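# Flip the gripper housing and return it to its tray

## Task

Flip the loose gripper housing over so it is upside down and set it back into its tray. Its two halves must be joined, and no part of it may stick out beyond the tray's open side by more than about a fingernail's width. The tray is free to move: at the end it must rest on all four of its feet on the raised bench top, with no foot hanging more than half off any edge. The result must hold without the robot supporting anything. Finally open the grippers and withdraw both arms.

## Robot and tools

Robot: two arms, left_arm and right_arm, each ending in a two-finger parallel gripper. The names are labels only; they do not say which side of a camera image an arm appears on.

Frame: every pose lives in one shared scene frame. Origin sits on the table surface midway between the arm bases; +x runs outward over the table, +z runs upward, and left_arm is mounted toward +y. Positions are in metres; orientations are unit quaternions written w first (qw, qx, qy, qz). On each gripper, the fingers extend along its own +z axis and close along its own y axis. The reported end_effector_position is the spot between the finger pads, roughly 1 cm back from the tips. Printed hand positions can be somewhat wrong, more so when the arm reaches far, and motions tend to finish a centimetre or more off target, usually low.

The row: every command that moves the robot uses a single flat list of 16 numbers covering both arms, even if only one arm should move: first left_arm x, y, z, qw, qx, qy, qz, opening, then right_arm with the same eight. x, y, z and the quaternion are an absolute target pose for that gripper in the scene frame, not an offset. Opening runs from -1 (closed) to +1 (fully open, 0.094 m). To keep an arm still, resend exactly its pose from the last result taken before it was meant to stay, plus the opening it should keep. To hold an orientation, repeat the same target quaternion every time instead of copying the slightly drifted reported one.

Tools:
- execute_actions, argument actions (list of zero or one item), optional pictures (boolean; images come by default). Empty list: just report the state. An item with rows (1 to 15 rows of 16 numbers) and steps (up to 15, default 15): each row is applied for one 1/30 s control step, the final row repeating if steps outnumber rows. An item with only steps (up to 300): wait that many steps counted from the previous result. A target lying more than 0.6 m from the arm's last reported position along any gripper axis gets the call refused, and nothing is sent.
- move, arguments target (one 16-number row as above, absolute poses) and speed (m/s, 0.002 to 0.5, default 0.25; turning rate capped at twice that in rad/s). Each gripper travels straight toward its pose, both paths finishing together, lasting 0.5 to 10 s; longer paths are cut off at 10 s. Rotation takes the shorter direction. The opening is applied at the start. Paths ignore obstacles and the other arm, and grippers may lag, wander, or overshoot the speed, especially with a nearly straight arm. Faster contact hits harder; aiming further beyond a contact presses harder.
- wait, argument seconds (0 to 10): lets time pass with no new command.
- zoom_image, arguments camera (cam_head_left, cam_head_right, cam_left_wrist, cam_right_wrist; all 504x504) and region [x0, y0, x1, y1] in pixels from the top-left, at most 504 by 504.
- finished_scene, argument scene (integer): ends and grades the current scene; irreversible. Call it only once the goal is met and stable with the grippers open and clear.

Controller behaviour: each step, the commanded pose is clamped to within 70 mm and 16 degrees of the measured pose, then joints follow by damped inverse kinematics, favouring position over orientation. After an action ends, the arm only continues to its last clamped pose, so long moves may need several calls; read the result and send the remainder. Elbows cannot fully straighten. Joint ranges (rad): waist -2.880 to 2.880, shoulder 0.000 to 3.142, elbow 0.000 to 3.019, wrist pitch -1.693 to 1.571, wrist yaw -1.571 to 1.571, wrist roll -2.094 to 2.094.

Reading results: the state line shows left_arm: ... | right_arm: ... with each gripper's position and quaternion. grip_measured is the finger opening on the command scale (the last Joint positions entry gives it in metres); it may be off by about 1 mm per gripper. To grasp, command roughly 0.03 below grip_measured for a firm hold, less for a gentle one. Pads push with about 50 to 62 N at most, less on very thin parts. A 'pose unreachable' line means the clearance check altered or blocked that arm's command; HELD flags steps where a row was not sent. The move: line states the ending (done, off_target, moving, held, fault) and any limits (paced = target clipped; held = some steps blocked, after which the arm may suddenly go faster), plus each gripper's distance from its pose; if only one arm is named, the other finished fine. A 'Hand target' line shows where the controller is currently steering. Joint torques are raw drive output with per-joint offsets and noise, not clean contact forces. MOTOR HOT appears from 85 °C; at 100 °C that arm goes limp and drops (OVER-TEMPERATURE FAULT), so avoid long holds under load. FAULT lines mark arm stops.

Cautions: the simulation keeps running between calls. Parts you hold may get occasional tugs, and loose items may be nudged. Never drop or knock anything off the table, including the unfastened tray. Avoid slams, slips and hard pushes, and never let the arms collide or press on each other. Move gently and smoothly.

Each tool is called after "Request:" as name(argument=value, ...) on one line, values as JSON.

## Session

Request:
execute_actions(actions=[])

Scene clock: 0.00 s of 5467.00 s.
left_arm: end_effector_position=(+0.4849, +0.3313, +0.1989) grip_measured=+1.000 end_effector_quat_wxyz=(+0.183, +0.113, +0.977, -0.009) | right_arm: end_effector_position=(+0.1433, +0.1023, +0.1248) grip_measured=+1.000 end_effector_quat_wxyz=(+0.021, +0.177, +0.982, +0.066)
Joint positions: left_arm=[ 0.147  1.38   1.151 -0.984  0.09   0.3    0.094] | right_arm=[ 1.324  1.37   0.976 -1.039  0.02   1.586  0.094]
Joint velocities: left_arm=[-0.005 -0.015 -0.012  0.017 -0.037 -0.051  0.   ] | right_arm=[-0.005 -0.015  0.007  0.012  0.022 -0.022  0.   ]
Joint torques (N m, as the arm reports them, + toward a larger angle): no reading
Hand target (left_arm): +0.493, +0.332, +0.211; +0.196, +0.113, +0.974, -0.007
Hand target (right_arm): +0.146, +0.110, +0.131; +0.022, +0.177, +0.981, +0.075

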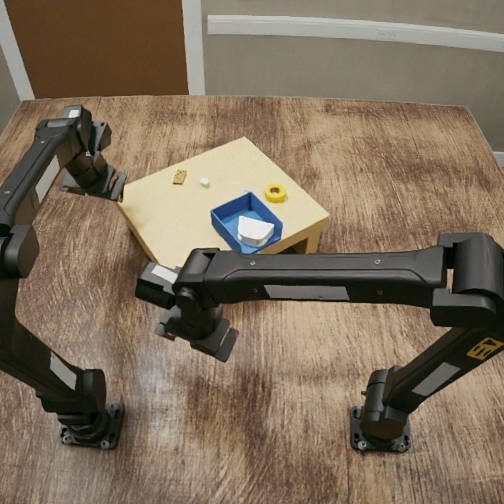

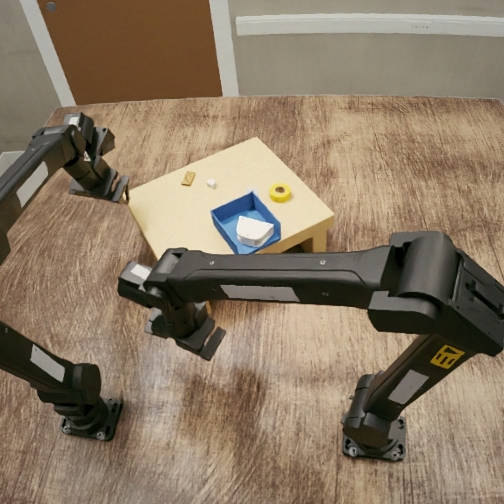

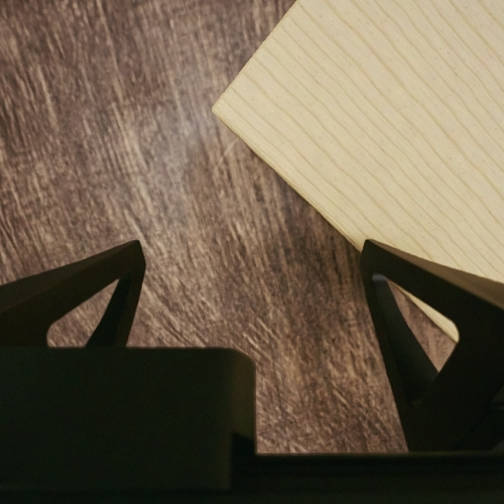

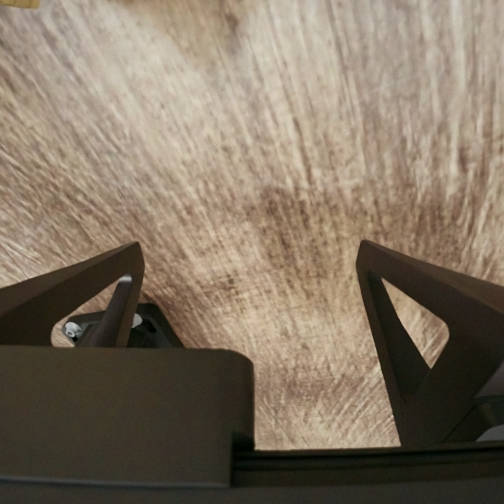

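Request:
move(target=[0.45,0.2,0.29,0,-0.4,0.917,0,1,0.18,-0.22,0.22,0,0,1,0,1])

Request:
move(target=[0.415,-0.03,0.28,0,-0.62,0.785,0,1,0.18,-0.22,0.22,0,0,1,0,1])

Scene clock: 11.53 s of 5467.00 s.
left_arm: end_effector_position=(+0.4404, +0.2032, +0.2763) grip_measured=+1.000 end_effector_quat_wxyz=(-0.009, -0.398, +0.917, +0.006) | right_arm: end_effector_position=(+0.1798, -0.2264, +0.2099) grip_measured=+1.000 end_effector_quat_wxyz=(+0.003, +0.004, +1.000, -0.011)
Joint positions: left_arm=[-0.173  1.508  1.532 -1.618  0.002 -1.053  0.094] | right_arm=[ 0.378  0.771  0.804 -1.604  0.022  0.294  0.094]
Joint velocities: left_arm=[-0.015 -0.015 -0.002 -0.002 -0.007 -0.051  0.   ] | right_arm=[-0.005  0.005 -0.017 -0.007  0.037  0.007  0.   ]
Joint torques (N m, as the arm reports them, + toward a larger angle): left_arm=[  0.38 -12.2   12.95   0.1   -0.09  -0.13] | right_arm=[-0.17 -0.99  9.45  0.24 -0.11 -0.16]
Hand target (left_arm): +0.449, +0.198, +0.288; -0.000, -0.400, +0.917, -0.002
Hand target (right_arm): +0.182, -0.226, +0.219; +0.011, +0.001, +1.000, -0.006
Off the commanded pose (left_arm): 0.017 m, 1 deg.
Off the commanded pose (right_arm): 0.012 m, 1 deg.
After step 90, 5.63 s passed at rest.
move: off_target (left_arm, right_arm)

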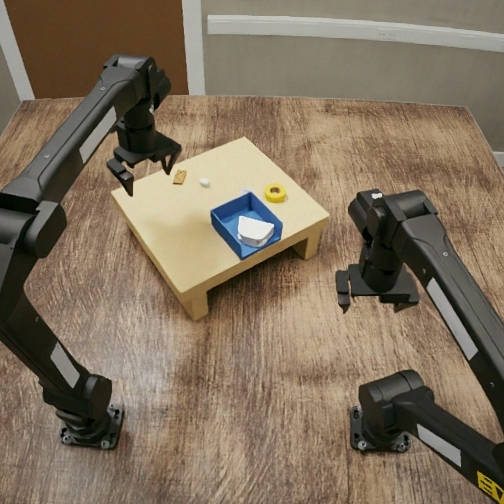

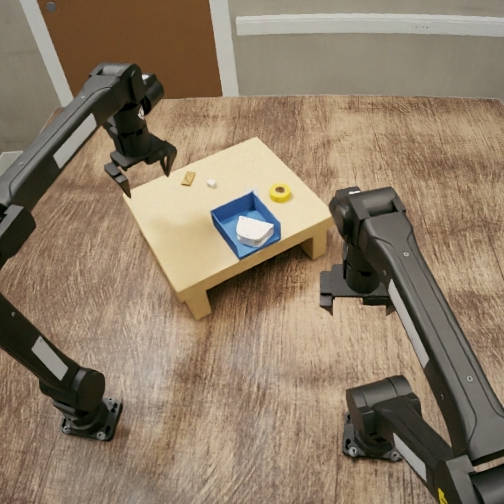

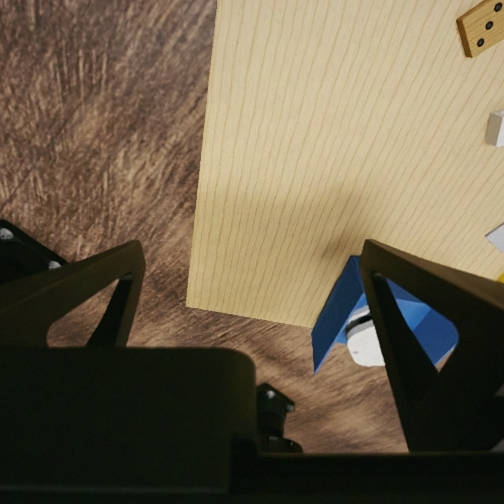

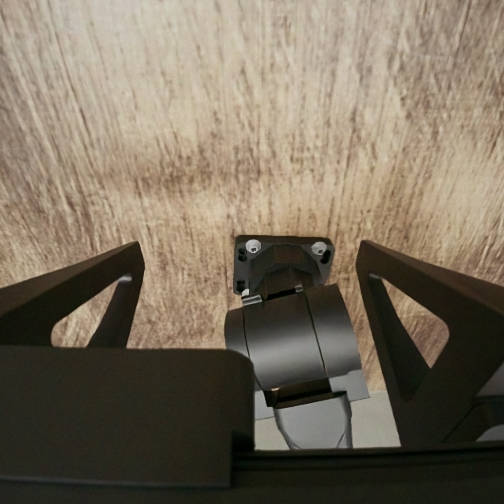

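Scene clock: 13.23 s of 5467.00 s.
left_arm: end_effector_position=(+0.4050, -0.0298, +0.2656) grip_measured=+1.000 end_effector_quat_wxyz=(-0.008, -0.612, +0.790, +0.012) | right_arm: end_effector_position=(+0.1756, -0.2238, +0.2099) grip_measured=+1.000 end_effector_quat_wxyz=(-0.006, +0.002, +1.000, -0.004)
Joint positions: left_arm=[-0.64   1.714  1.756 -1.639  0.011 -2.019  0.094] | right_arm=[ 0.382  0.771  0.804 -1.617  0.004  0.294  0.094]
Joint velocities: left_arm=[-0.005  0.015  0.012 -0.012 -0.007  0.066  0.   ] | right_arm=[-0.015 -0.005 -0.007 -0.017  0.007 -0.037  0.   ]
Joint torques (N m, as the arm reports them, + toward a larger angle): left_arm=[  1.9  -15.78  12.88  -0.05  -0.24  -0.14] | right_arm=[ 1.19 -0.18  9.9   0.21 -0.12 -0.03]
Hand target (left_arm): +0.414, -0.032, +0.280; -0.004, -0.620, +0.785, -0.002
Hand target (right_arm): +0.180, -0.220, +0.220; +0.000, -0.000, +1.000, +0.000
Off the commanded pose (left_arm): 0.018 m, 2 deg.
Off the commanded pose (right_arm): 0.012 m, 1 deg.
move: off_target (left_arm, right_arm)

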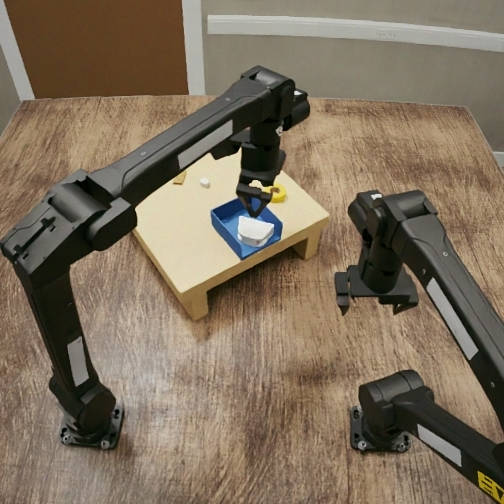

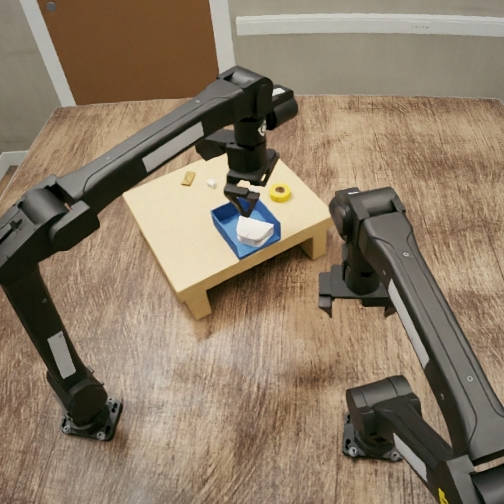

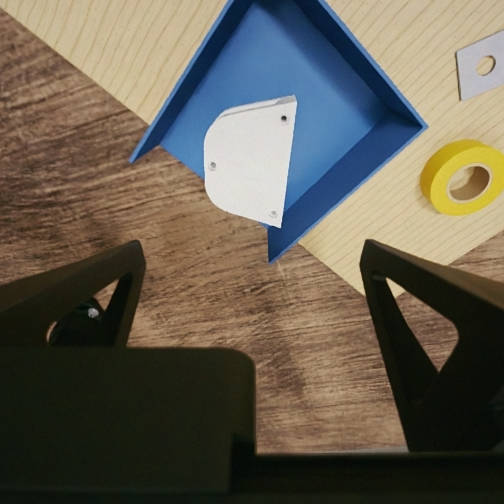

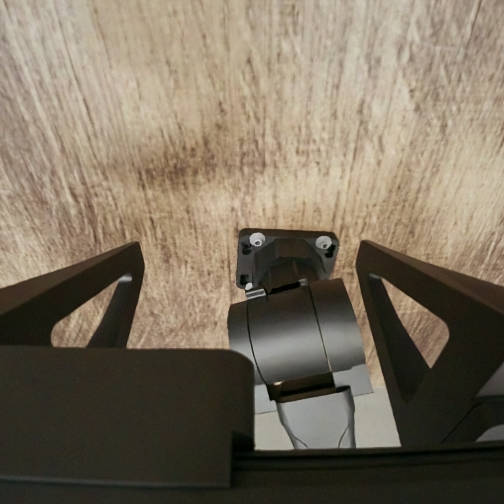

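Request:
move(target=[0.405,-0.016,0.215,0,-0.591,0.807,0,0.45,0.1756,-0.2238,0.2099,0,0,1,0,1], speed=0.1)

Scene clock: 17.80 s of 5467.00 s.
left_arm: end_effector_position=(+0.4004, -0.0181, +0.2076) grip_measured=+0.452 end_effector_quat_wxyz=(-0.004, -0.591, +0.806, +0.013) | right_arm: end_effector_position=(+0.1753, -0.2239, +0.2104) grip_measured=+1.000 end_effector_quat_wxyz=(-0.004, +0.002, +1.000, -0.003)
Joint positions: left_arm=[-0.631  1.69   1.572 -1.479  0.002 -1.958  0.068] | right_arm=[ 0.382  0.767  0.804 -1.617  0.004  0.294  0.094]
Joint velocities: left_arm=[-0.005 -0.005 -0.002 -0.002 -0.066  0.051  0.001] | right_arm=[-0.005 -0.015 -0.017 -0.002  0.022 -0.037  0.   ]
Joint torques (N m, as the arm reports them, + toward a larger angle): left_arm=[  1.51 -17.65   9.38   0.76  -0.23   0.01] | right_arm=[-0.08 -1.28  7.5   0.79 -0.09 -0.16]
Hand target (left_arm): +0.405, -0.016, +0.215; +0.000, -0.591, +0.807, +0.000
Hand target (right_arm): +0.176, -0.224, +0.210; +0.000, -0.000, +1.000, -0.000
Off the commanded pose (left_arm): 0.009 m, 2 deg.
Off the commanded pose (right_arm): 0.001 m, 1 deg.
After step 90, 0.47 s passed at rest.
move: done

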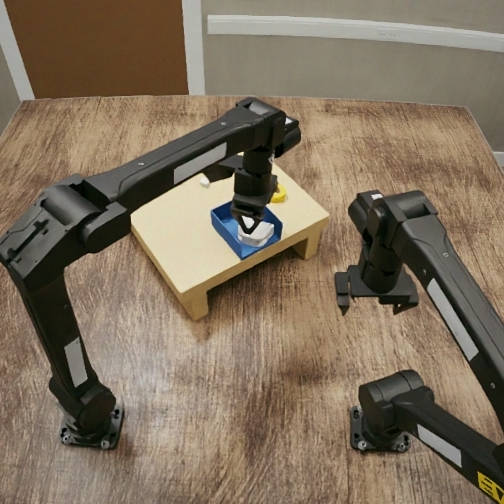

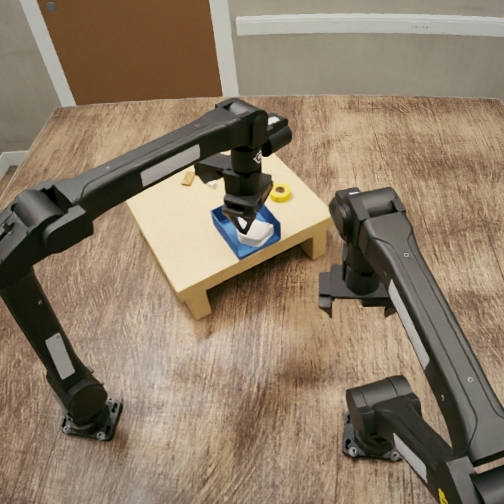

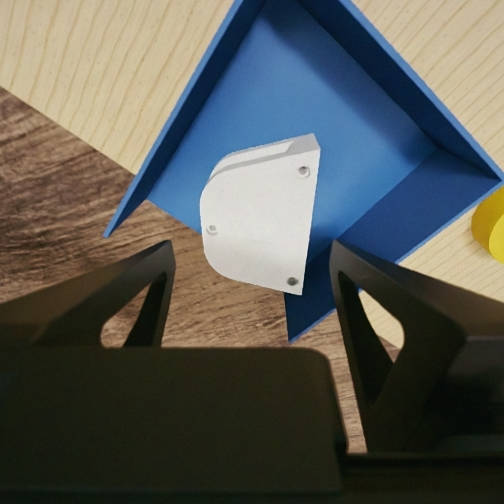

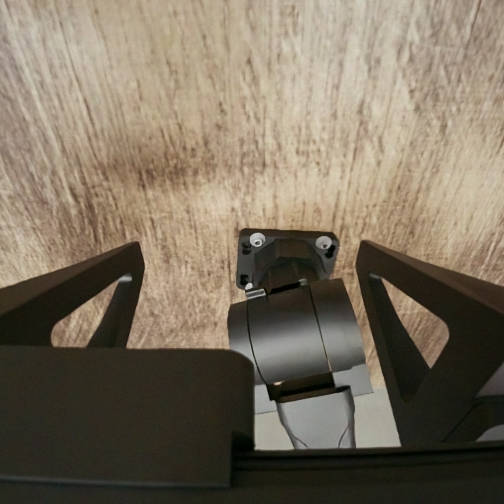

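Request:
move(target=[0.406,-0.011,0.172,0,-0.591,0.807,0,0.36,0.1756,-0.2238,0.2099,0,0,1,0,1], speed=0.04)

Scene clock: 20.70 s of 5467.00 s.
left_arm: end_effector_position=(+0.4007, -0.0129, +0.1706) grip_measured=+0.362 end_effector_quat_wxyz=(-0.003, -0.591, +0.807, +0.006) | right_arm: end_effector_position=(+0.1753, -0.2239, +0.2104) grip_measured=+1.000 end_effector_quat_wxyz=(-0.004, +0.002, +1.000, -0.003)
Joint positions: left_arm=[-0.623  1.69   1.474 -1.368  0.002 -1.949  0.064] | right_arm=[ 0.382  0.767  0.804 -1.617  0.004  0.294  0.094]
Joint velocities: left_arm=[-0.015 -0.005 -0.012  0.032 -0.066  0.066  0.001] | right_arm=[-0.015 -0.005 -0.012  0.002 -0.022  0.022  0.   ]
Joint torques (N m, as the arm reports them, + toward a larger angle): left_arm=[  1.88 -15.68   9.02   0.69  -0.23   0.07] | right_arm=[-0.05 -1.19  7.49  0.79 -0.1  -0.16]
Hand target (left_arm): +0.406, -0.011, +0.172; +0.000, -0.591, +0.807, +0.000
Hand target (right_arm): +0.176, -0.224, +0.210; +0.000, -0.000, +1.000, -0.000
Off the commanded pose (left_arm): 0.006 m, 1 deg.
Off the commanded pose (right_arm): 0.001 m, 1 deg.
move: done

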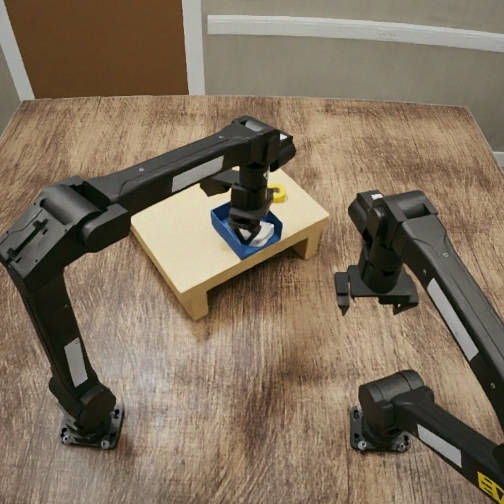

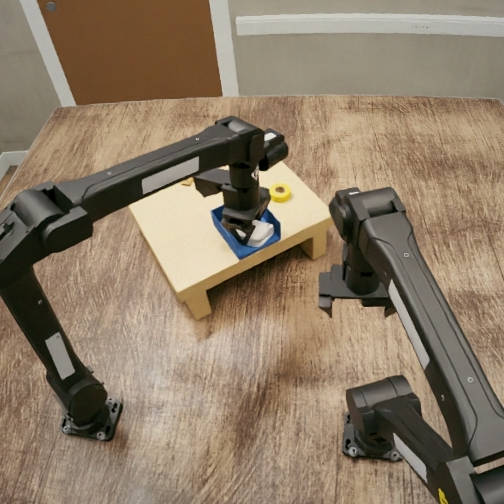

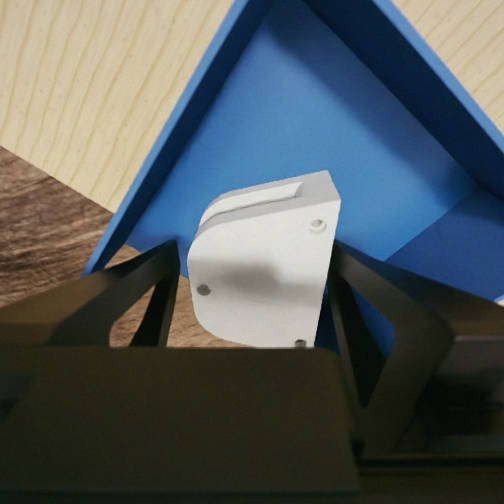

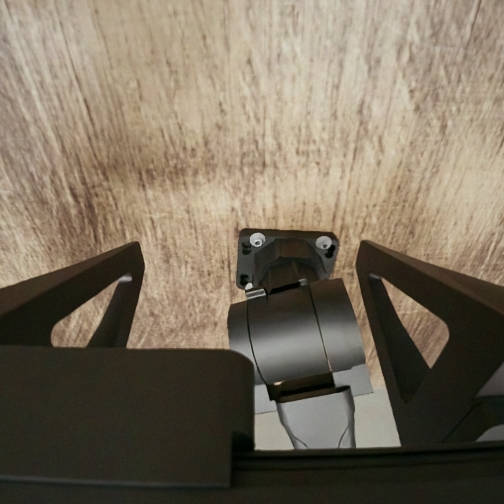

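Request:
move(target=[0.404,-0.0125,0.158,0,-0.591,0.807,0,0.36,0.1756,-0.2238,0.2099,0,0,1,0,1], speed=0.015)

Scene clock: 24.87 s of 5467.00 s.
left_arm: end_effector_position=(+0.4019, -0.0139, +0.1627) grip_measured=+0.361 end_effector_quat_wxyz=(-0.001, -0.591, +0.807, -0.000) | right_arm: end_effector_position=(+0.1753, -0.2239, +0.2104) grip_measured=+1.000 end_effector_quat_wxyz=(-0.004, +0.002, +1.000, -0.003)
Joint positions: left_arm=[-0.623  1.69   1.453 -1.333  0.002 -1.948  0.064] | right_arm=[ 0.382  0.767  0.804 -1.617  0.004  0.294  0.094]
Joint velocities: left_arm=[-0.005 -0.005 -0.002 -0.002 -0.037 -0.022  0.   ] | right_arm=[-0.005  0.005  0.002  0.007  0.051 -0.037  0.   ]
Joint torques (N m, as the arm reports them, + toward a larger angle): left_arm=[  1.56 -15.42   8.31   0.88  -0.22   0.  ] | right_arm=[-0.01 -1.29  7.49  0.81 -0.09 -0.16]
Hand target (left_arm): +0.404, -0.012, +0.158; -0.000, -0.591, +0.807, +0.000
Hand target (right_arm): +0.176, -0.224, +0.210; +0.000, -0.000, +1.000, -0.000
Off the commanded pose (left_arm): 0.005 m, 0 deg.
Off the commanded pose (right_arm): 0.001 m, 1 deg.
After step 90, 0.07 s passed at rest.
move: done

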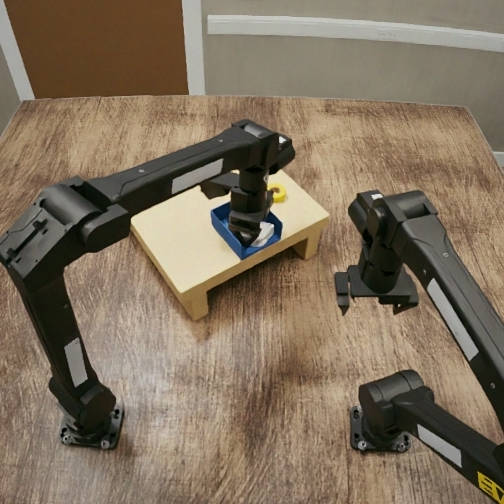

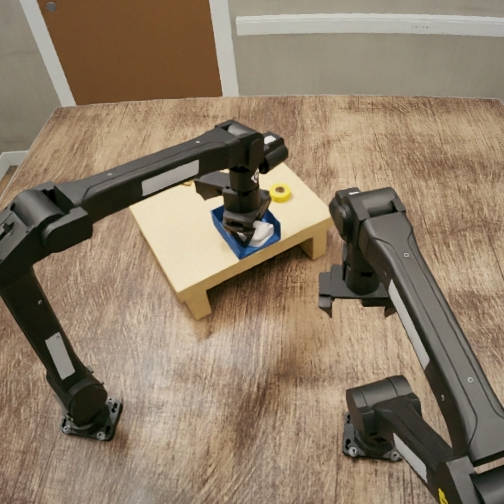

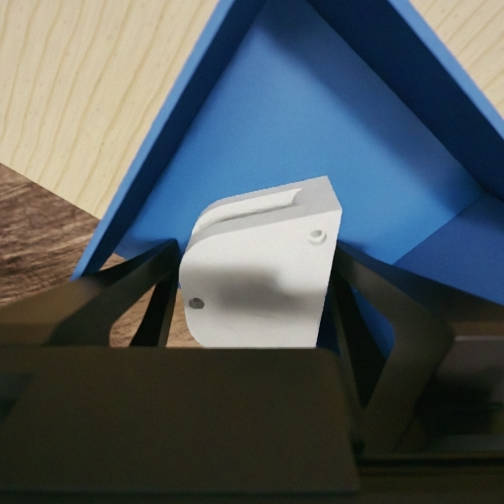

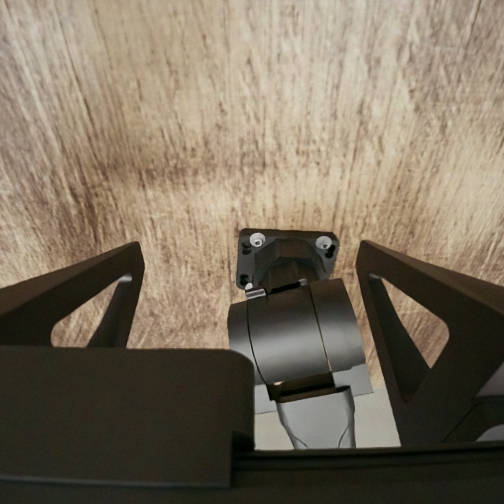

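On the floor at 0.163. Close.

Request:
move(target=[0.402,-0.014,0.164,0,-0.591,0.807,0,0.03,0.1756,-0.2238,0.2099,0,0,1,0,1], speed=0.015)

Request:
move(target=[0.405,-0.014,0.26,0,-0.591,0.807,0,0.03,0.1756,-0.2238,0.2099,0,0,1,0,1], speed=0.08)

Scene clock: 29.20 s of 5467.00 s.
left_arm: end_effector_position=(+0.4019, -0.0139, +0.1627) grip_measured=+0.092 end_effector_quat_wxyz=(-0.001, -0.591, +0.807, -0.000) | right_arm: end_effector_position=(+0.1753, -0.2239, +0.2104) grip_measured=+1.000 end_effector_quat_wxyz=(-0.004, +0.002, +1.000, -0.003)
Joint positions: left_arm=[-0.623  1.69   1.453 -1.333  0.002 -1.948  0.051] | right_arm=[ 0.382  0.767  0.804 -1.617  0.004  0.294  0.094]
Joint velocities: left_arm=[-0.005 -0.005  0.007  0.007  0.022 -0.022  0.001] | right_arm=[-0.015 -0.005 -0.002 -0.012  0.007  0.022  0.   ]
Joint torques (N m, as the arm reports them, + toward a larger angle): left_arm=[  1.2  -16.06   9.1    0.29  -0.22  -0.05] | right_arm=[-0.08 -1.33  7.48  0.81 -0.09 -0.16]
Hand target (left_arm): +0.402, -0.014, +0.164; -0.000, -0.591, +0.807, -0.000
Hand target (right_arm): +0.176, -0.224, +0.210; +0.000, -0.000, +1.000, -0.000
Off the commanded pose (left_arm): 0.001 m, 0 deg.
Off the commanded pose (right_arm): 0.001 m, 1 deg.
After step 90, 0.63 s passed at rest.
move: done

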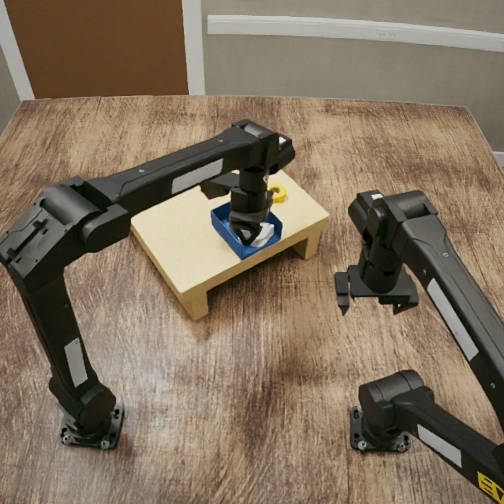

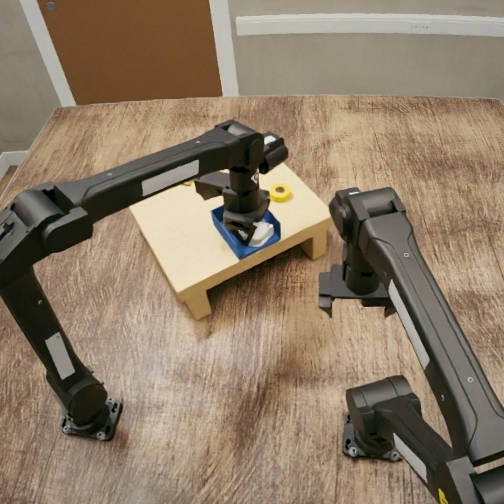

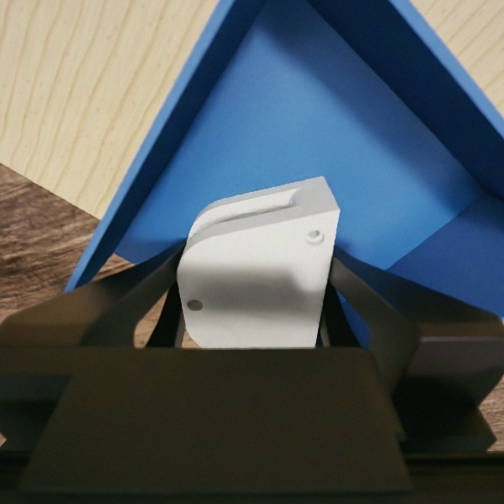

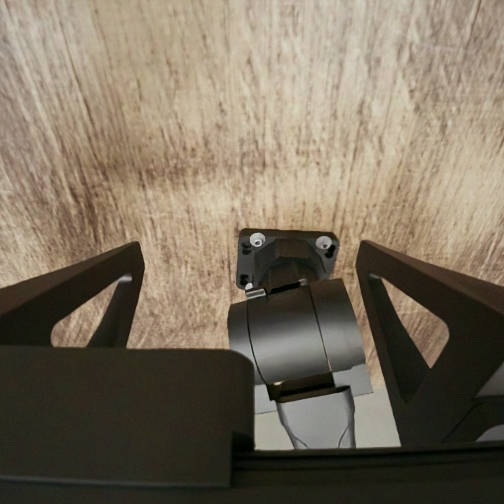

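Scene clock: 30.80 s of 5467.00 s.
left_arm: end_effector_position=(+0.3967, -0.0097, +0.2390) grip_measured=+0.092 end_effector_quat_wxyz=(-0.006, -0.591, +0.807, +0.021) | right_arm: end_effector_position=(+0.1753, -0.2239, +0.2104) grip_measured=+1.000 end_effector_quat_wxyz=(-0.004, +0.002, +1.000, -0.003)
Joint positions: left_arm=[-0.623  1.673  1.632 -1.573  0.002 -1.948  0.051] | right_arm=[ 0.382  0.767  0.804 -1.617  0.004  0.294  0.094]
Joint velocities: left_arm=[ 0.005  0.005  0.002  0.007 -0.022  0.007  0.   ] | right_arm=[-0.005  0.015 -0.007  0.002  0.051 -0.007  0.   ]
Joint torques (N m, as the arm reports them, + toward a larger angle): left_arm=[  1.52 -16.78  12.66  -0.01  -0.23  -0.02] | right_arm=[-0.12 -1.25  7.49  0.81 -0.09 -0.16]
Hand target (left_arm): +0.404, -0.013, +0.260; +0.000, -0.591, +0.807, -0.000
Hand target (right_arm): +0.176, -0.224, +0.210; +0.000, -0.000, +1.000, -0.000
Off the commanded pose (left_arm): 0.023 m, 3 deg.
Off the commanded pose (right_arm): 0.001 m, 1 deg.
move: off_target (left_arm)

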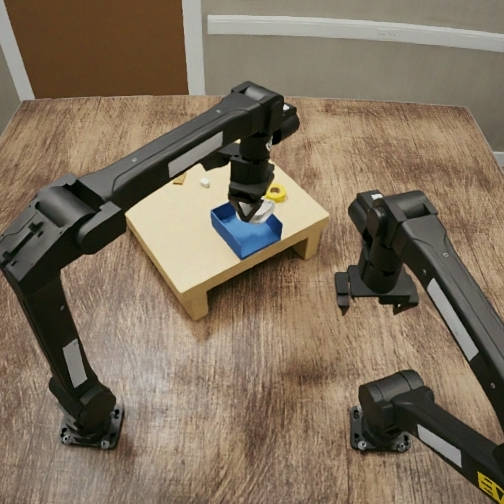

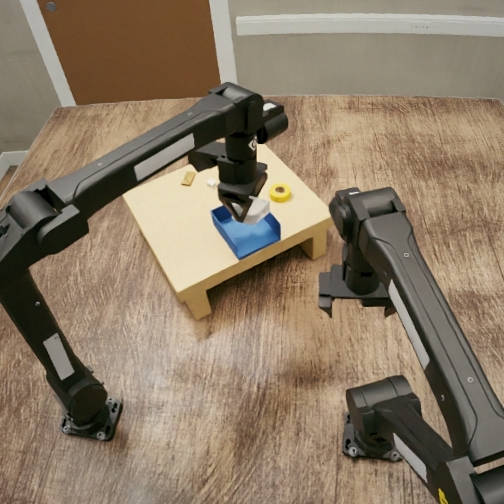

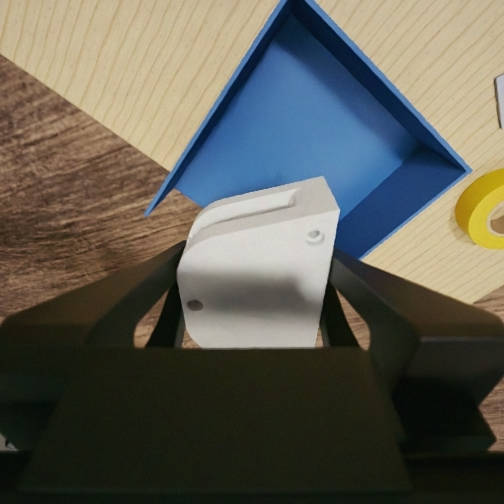

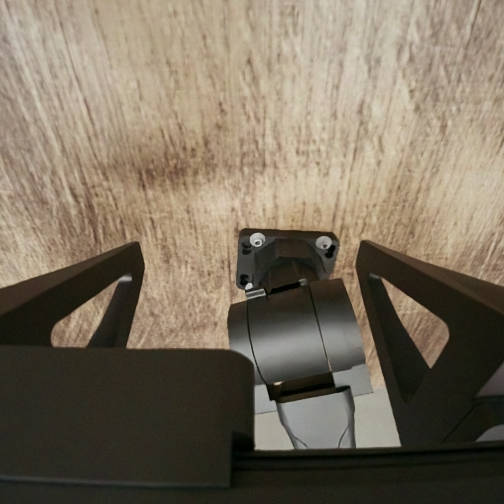

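Request:
move(target=[0.315,0.158,0.245,0,-0.46,0.888,0,0.03,0.215,0.01,0.265,0.6361,-0.322,0.6184,0.3312,-0.12], speed=0.3)

Request:
move(target=[0.305,0.144,0.24,0,-0.46,0.888,0,0.03,0.251,0.067,0.255,0.2156,0.2096,0.665,0.684,-0.12], speed=0.4)

Scene clock: 37.73 s of 5467.00 s.
left_arm: end_effector_position=(+0.3131, +0.1565, +0.2431) grip_measured=+0.092 end_effector_quat_wxyz=(-0.002, -0.461, +0.887, +0.006) | right_arm: end_effector_position=(+0.2104, +0.0103, +0.2720) grip_measured=-0.119 end_effector_quat_wxyz=(+0.633, -0.320, +0.623, +0.330)
Joint positions: left_arm=[-0.399  1.23   1.175 -1.528 -0.003 -1.419  0.051] | right_arm=[ 1.034  0.583  0.24   0.362 -0.014  0.008  0.041]
Joint velocities: left_arm=[ 0.005 -0.015 -0.012 -0.012  0.007  0.007  0.001] | right_arm=[-0.005 -0.005  0.007 -0.002  0.037  0.066 -0.   ]
Joint torques (N m, as the arm reports them, + toward a larger angle): left_arm=[ 1.76 -8.55  9.39  0.58 -0.18  0.08] | right_arm=[-0.11  0.46  8.08  2.67 -0.17 -0.16]
Hand target (left_arm): +0.315, +0.159, +0.246; +0.002, -0.460, +0.888, +0.001
Hand target (right_arm): +0.210, +0.009, +0.271; +0.637, -0.322, +0.618, +0.328
Off the commanded pose (left_arm): 0.003 m, 1 deg.
Off the commanded pose (right_arm): 0.008 m, 1 deg.
After step 90, 0.37 s passed at rest.
move: done

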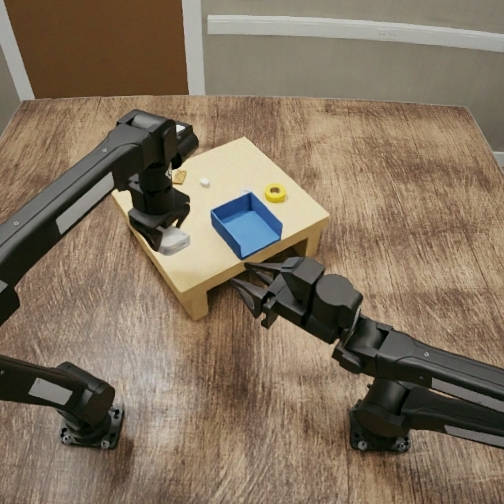

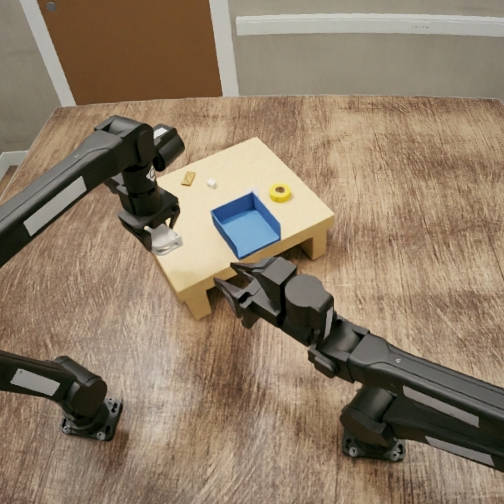

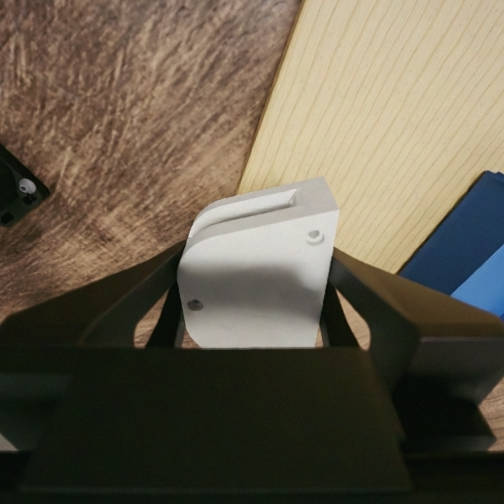

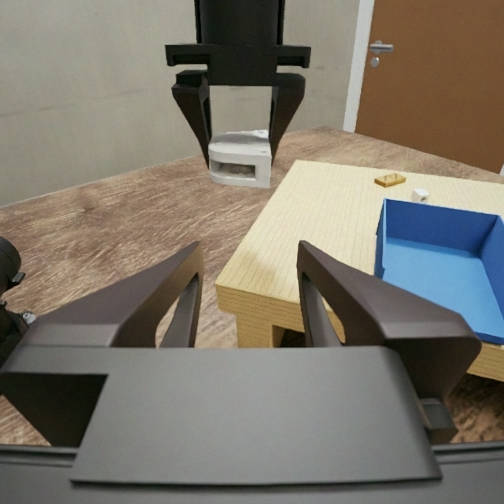

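Scene clock: 40.37 s of 5467.00 s.
left_arm: end_effector_position=(+0.3052, +0.1480, +0.2359) grip_measured=+0.092 end_effector_quat_wxyz=(-0.006, -0.460, +0.888, +0.010) | right_arm: end_effector_position=(+0.2426, +0.0579, +0.2286) grip_measured=-0.119 end_effector_quat_wxyz=(+0.211, +0.209, +0.685, +0.665)
Joint positions: left_arm=[-0.432  1.23   1.156 -1.52  -0.002 -1.45   0.051] | right_arm=[ 1.034  0.991  0.279  0.687 -0.025  1.559  0.041]
Joint velocities: left_arm=[-0.005 -0.005  0.002 -0.002 -0.095  0.007 -0.001] | right_arm=[-0.024  0.005 -0.002  0.007 -0.007  0.007 -0.002]
Joint torques (N m, as the arm reports them, + toward a larger angle): left_arm=[ 0.37 -9.46  9.24  0.88 -0.05 -0.15] | right_arm=[ 0.01 -2.22 10.51  2.64  0.15 -0.04]
Hand target (left_arm): +0.305, +0.144, +0.240; -0.000, -0.460, +0.888, -0.000
Hand target (right_arm): +0.251, +0.067, +0.254; +0.216, +0.209, +0.665, +0.684
Off the commanded pose (left_arm): 0.006 m, 1 deg.
Off the commanded pose (right_arm): 0.029 m, 3 deg.
move: off_target (right_arm)

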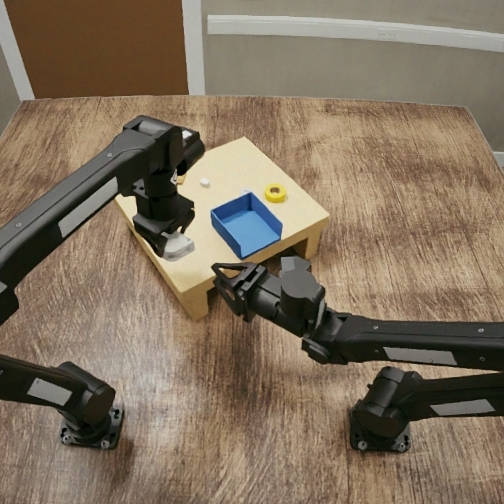

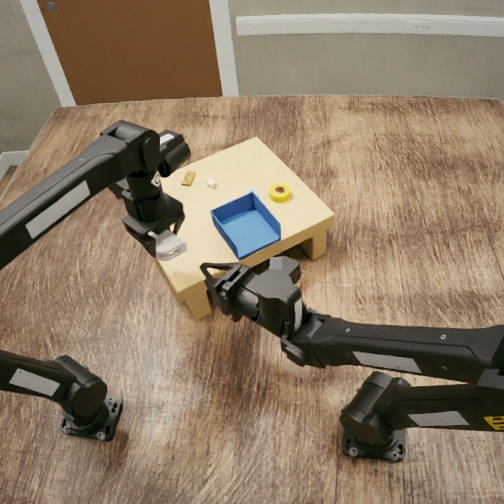

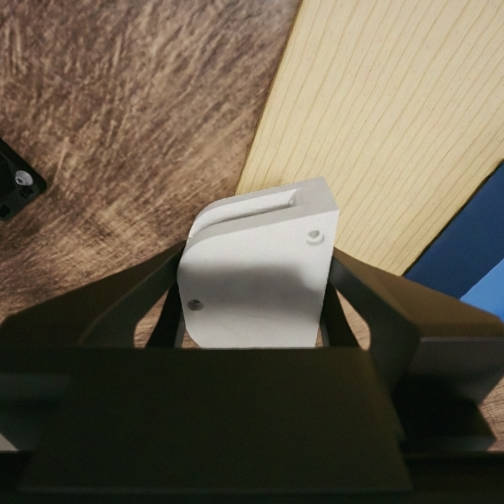

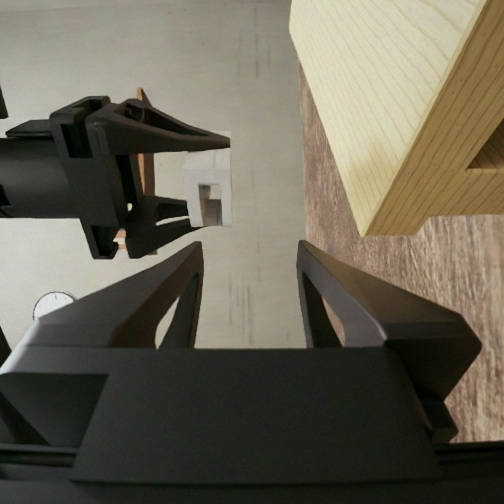

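Request:
move(target=[0.3052,0.148,0.2359,0,-0.46,0.888,0,0.03,0.25,0.08,0.285,0.2156,0.2096,0.665,0.684,-0.12], speed=0.1)

Request:
move(target=[0.3052,0.148,0.2359,0,-0.46,0.888,0,0.03,0.244,0.072,0.249,0.2156,0.2096,0.665,0.684,-0.12], speed=0.05)

Scene clock: 46.10 s of 5467.00 s.
left_arm: end_effector_position=(+0.3034, +0.1489, +0.2318) grip_measured=+0.092 end_effector_quat_wxyz=(-0.006, -0.460, +0.888, +0.010) | right_arm: end_effector_position=(+0.2455, +0.0691, +0.2632) grip_measured=-0.119 end_effector_quat_wxyz=(+0.216, +0.211, +0.677, +0.671)
Joint positions: left_arm=[-0.432  1.226  1.141 -1.51  -0.002 -1.45   0.051] | right_arm=[1.059 0.938 0.352 0.581 0.01  1.561 0.041]
Joint velocities: left_arm=[ 0.005  0.005 -0.007 -0.007 -0.081  0.037  0.   ] | right_arm=[-0.005 -0.005 -0.012  0.002 -0.051 -0.022  0.   ]
Joint torques (N m, as the arm reports them, + toward a larger angle): left_arm=[ 1.32 -9.26  9.27  0.79 -0.09 -0.02] | right_arm=[ 0.99 -3.04 10.97  1.63  0.17 -0.06]
Hand target (left_arm): +0.305, +0.148, +0.236; -0.000, -0.460, +0.888, +0.000
Hand target (right_arm): +0.248, +0.078, +0.286; +0.216, +0.210, +0.665, +0.684
Off the commanded pose (left_arm): 0.005 m, 1 deg.
Off the commanded pose (right_arm): 0.025 m, 2 deg.
After step 90, 1.77 s passed at rest.
move: off_target (right_arm)

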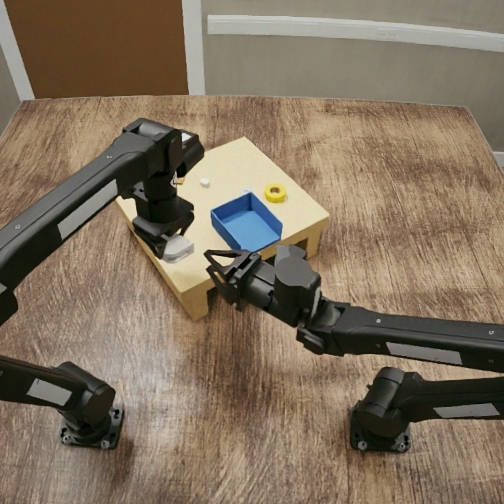

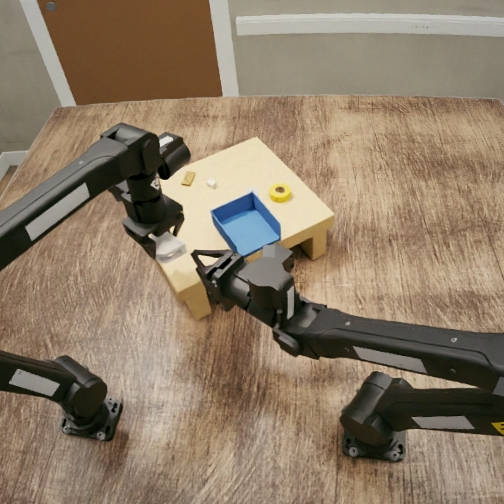

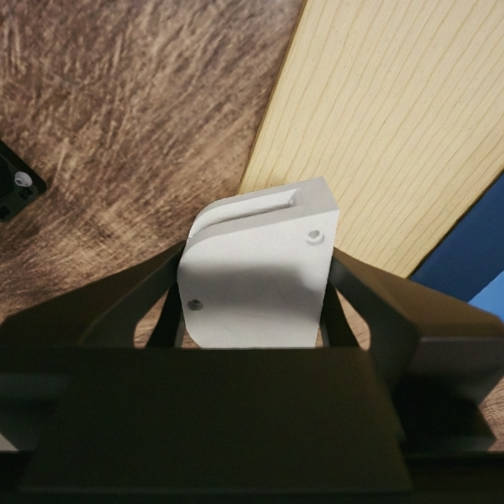

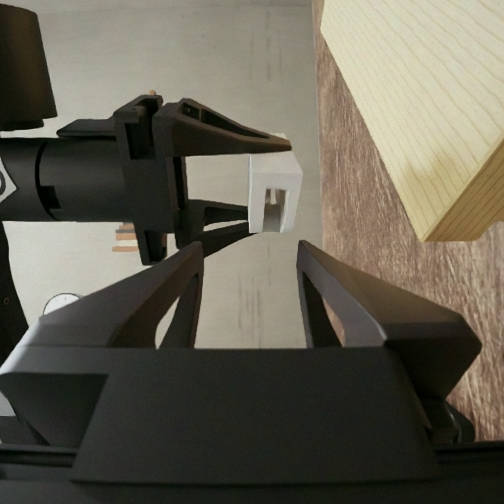

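Scene clock: 46.83 s of 5467.00 s.
left_arm: end_effector_position=(+0.3034, +0.1489, +0.2318) grip_measured=+0.092 end_effector_quat_wxyz=(-0.006, -0.460, +0.888, +0.010) | right_arm: end_effector_position=(+0.2470, +0.0714, +0.2503) grip_measured=-0.119 end_effector_quat_wxyz=(+0.220, +0.208, +0.667, +0.681)
Joint positions: left_arm=[-0.432  1.226  1.141 -1.51  -0.002 -1.45   0.051] | right_arm=[1.06  1.013 0.323 0.713 0.011 1.561 0.041]
Joint velocities: left_arm=[-0.005 -0.015 -0.007  0.007  0.051  0.051  0.001] | right_arm=[-0.015  0.005 -0.012  0.022 -0.037  0.022 -0.   ]
Joint torques (N m, as the arm reports them, + toward a larger angle): left_arm=[ 1.2  -9.29  9.27  0.83 -0.09 -0.03] | right_arm=[ 1.11 -2.9   6.76  2.52  0.17 -0.06]
Hand target (left_arm): +0.305, +0.148, +0.236; -0.000, -0.460, +0.888, +0.000
Hand target (right_arm): +0.244, +0.072, +0.248; +0.216, +0.210, +0.665, +0.683
Off the commanded pose (left_arm): 0.005 m, 1 deg.
Off the commanded pose (right_arm): 0.003 m, 1 deg.
move: done

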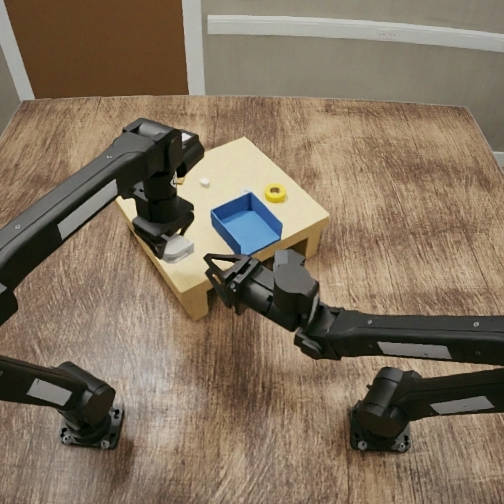

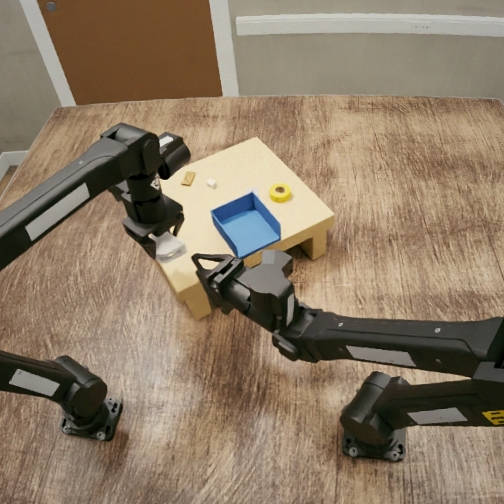

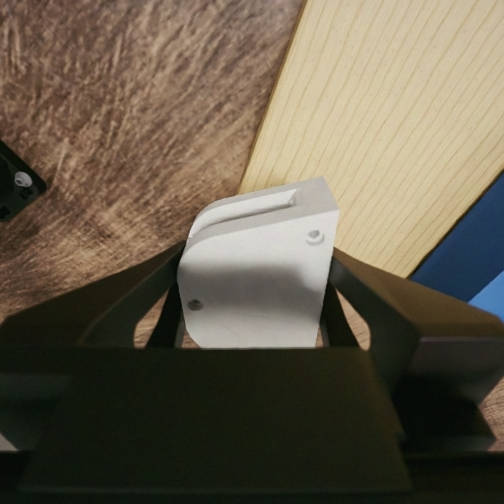

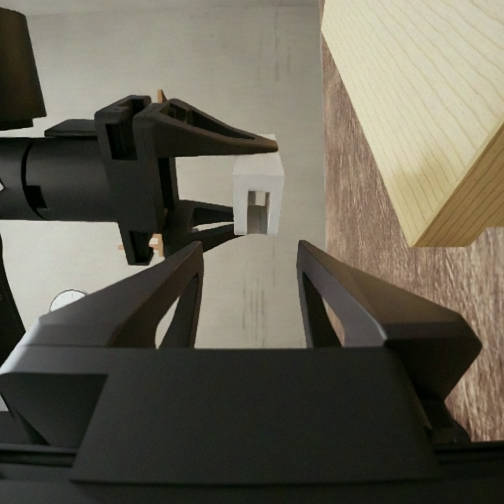

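Request:
move(target=[0.266,0.078,0.238,0,-0.46,0.888,0,0.03,0.244,0.072,0.245,0.2156,0.2096,0.665,0.684,-0.12], speed=0.04)

Scene clock: 52.40 s of 5467.00 s.
left_arm: end_effector_position=(+0.2594, +0.0855, +0.2312) grip_measured=+0.092 end_effector_quat_wxyz=(-0.006, -0.458, +0.889, +0.011) | right_arm: end_effector_position=(+0.2468, +0.0711, +0.2492) grip_measured=-0.119 end_effector_quat_wxyz=(+0.220, +0.208, +0.665, +0.683)
Joint positions: left_arm=[-0.662  1.228  1.141 -1.51   0.003 -1.675  0.051] | right_arm=[1.06  1.022 0.318 0.733 0.011 1.561 0.041]
Joint velocities: left_arm=[-0.015 -0.005  0.002  0.017 -0.007  0.007  0.   ] | right_arm=[-0.015 -0.005  0.007 -0.012  0.037  0.037 -0.   ]
Joint torques (N m, as the arm reports them, + toward a larger angle): left_arm=[ 0.85 -7.61 11.2   0.82 -0.07 -0.14] | right_arm=[ 1.09 -2.65  6.54  2.59  0.14 -0.07]
Hand target (left_arm): +0.265, +0.077, +0.238; -0.002, -0.460, +0.888, -0.001
Hand target (right_arm): +0.244, +0.072, +0.245; +0.215, +0.210, +0.665, +0.684
Off the commanded pose (left_arm): 0.012 m, 1 deg.
Off the commanded pose (right_arm): 0.005 m, 1 deg.
After step 90, 0.27 s passed at rest.
move: off_target (left_arm)

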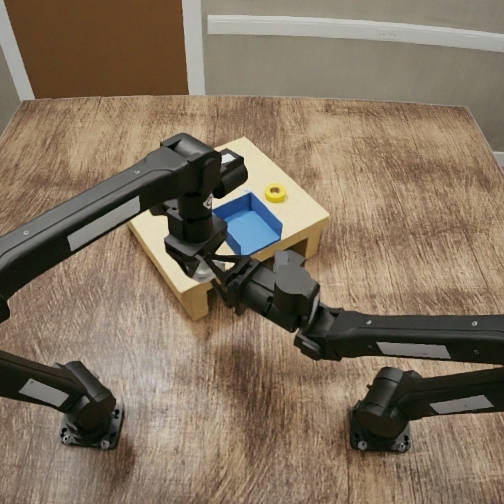

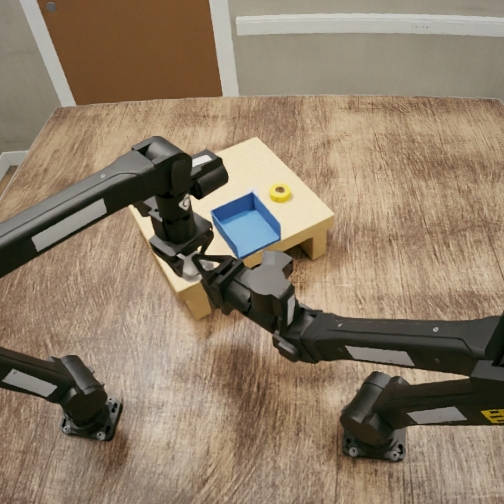

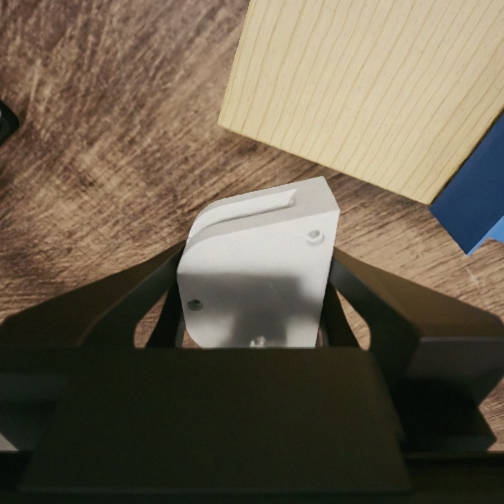

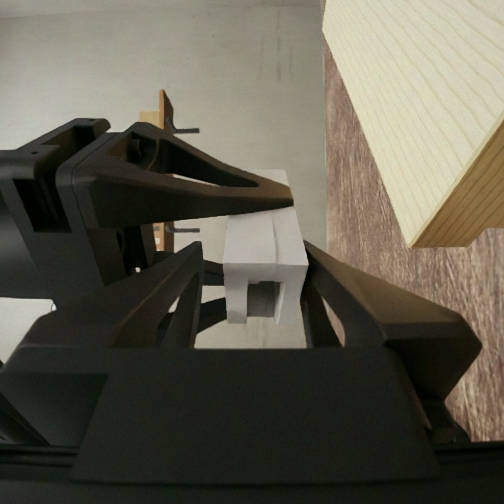

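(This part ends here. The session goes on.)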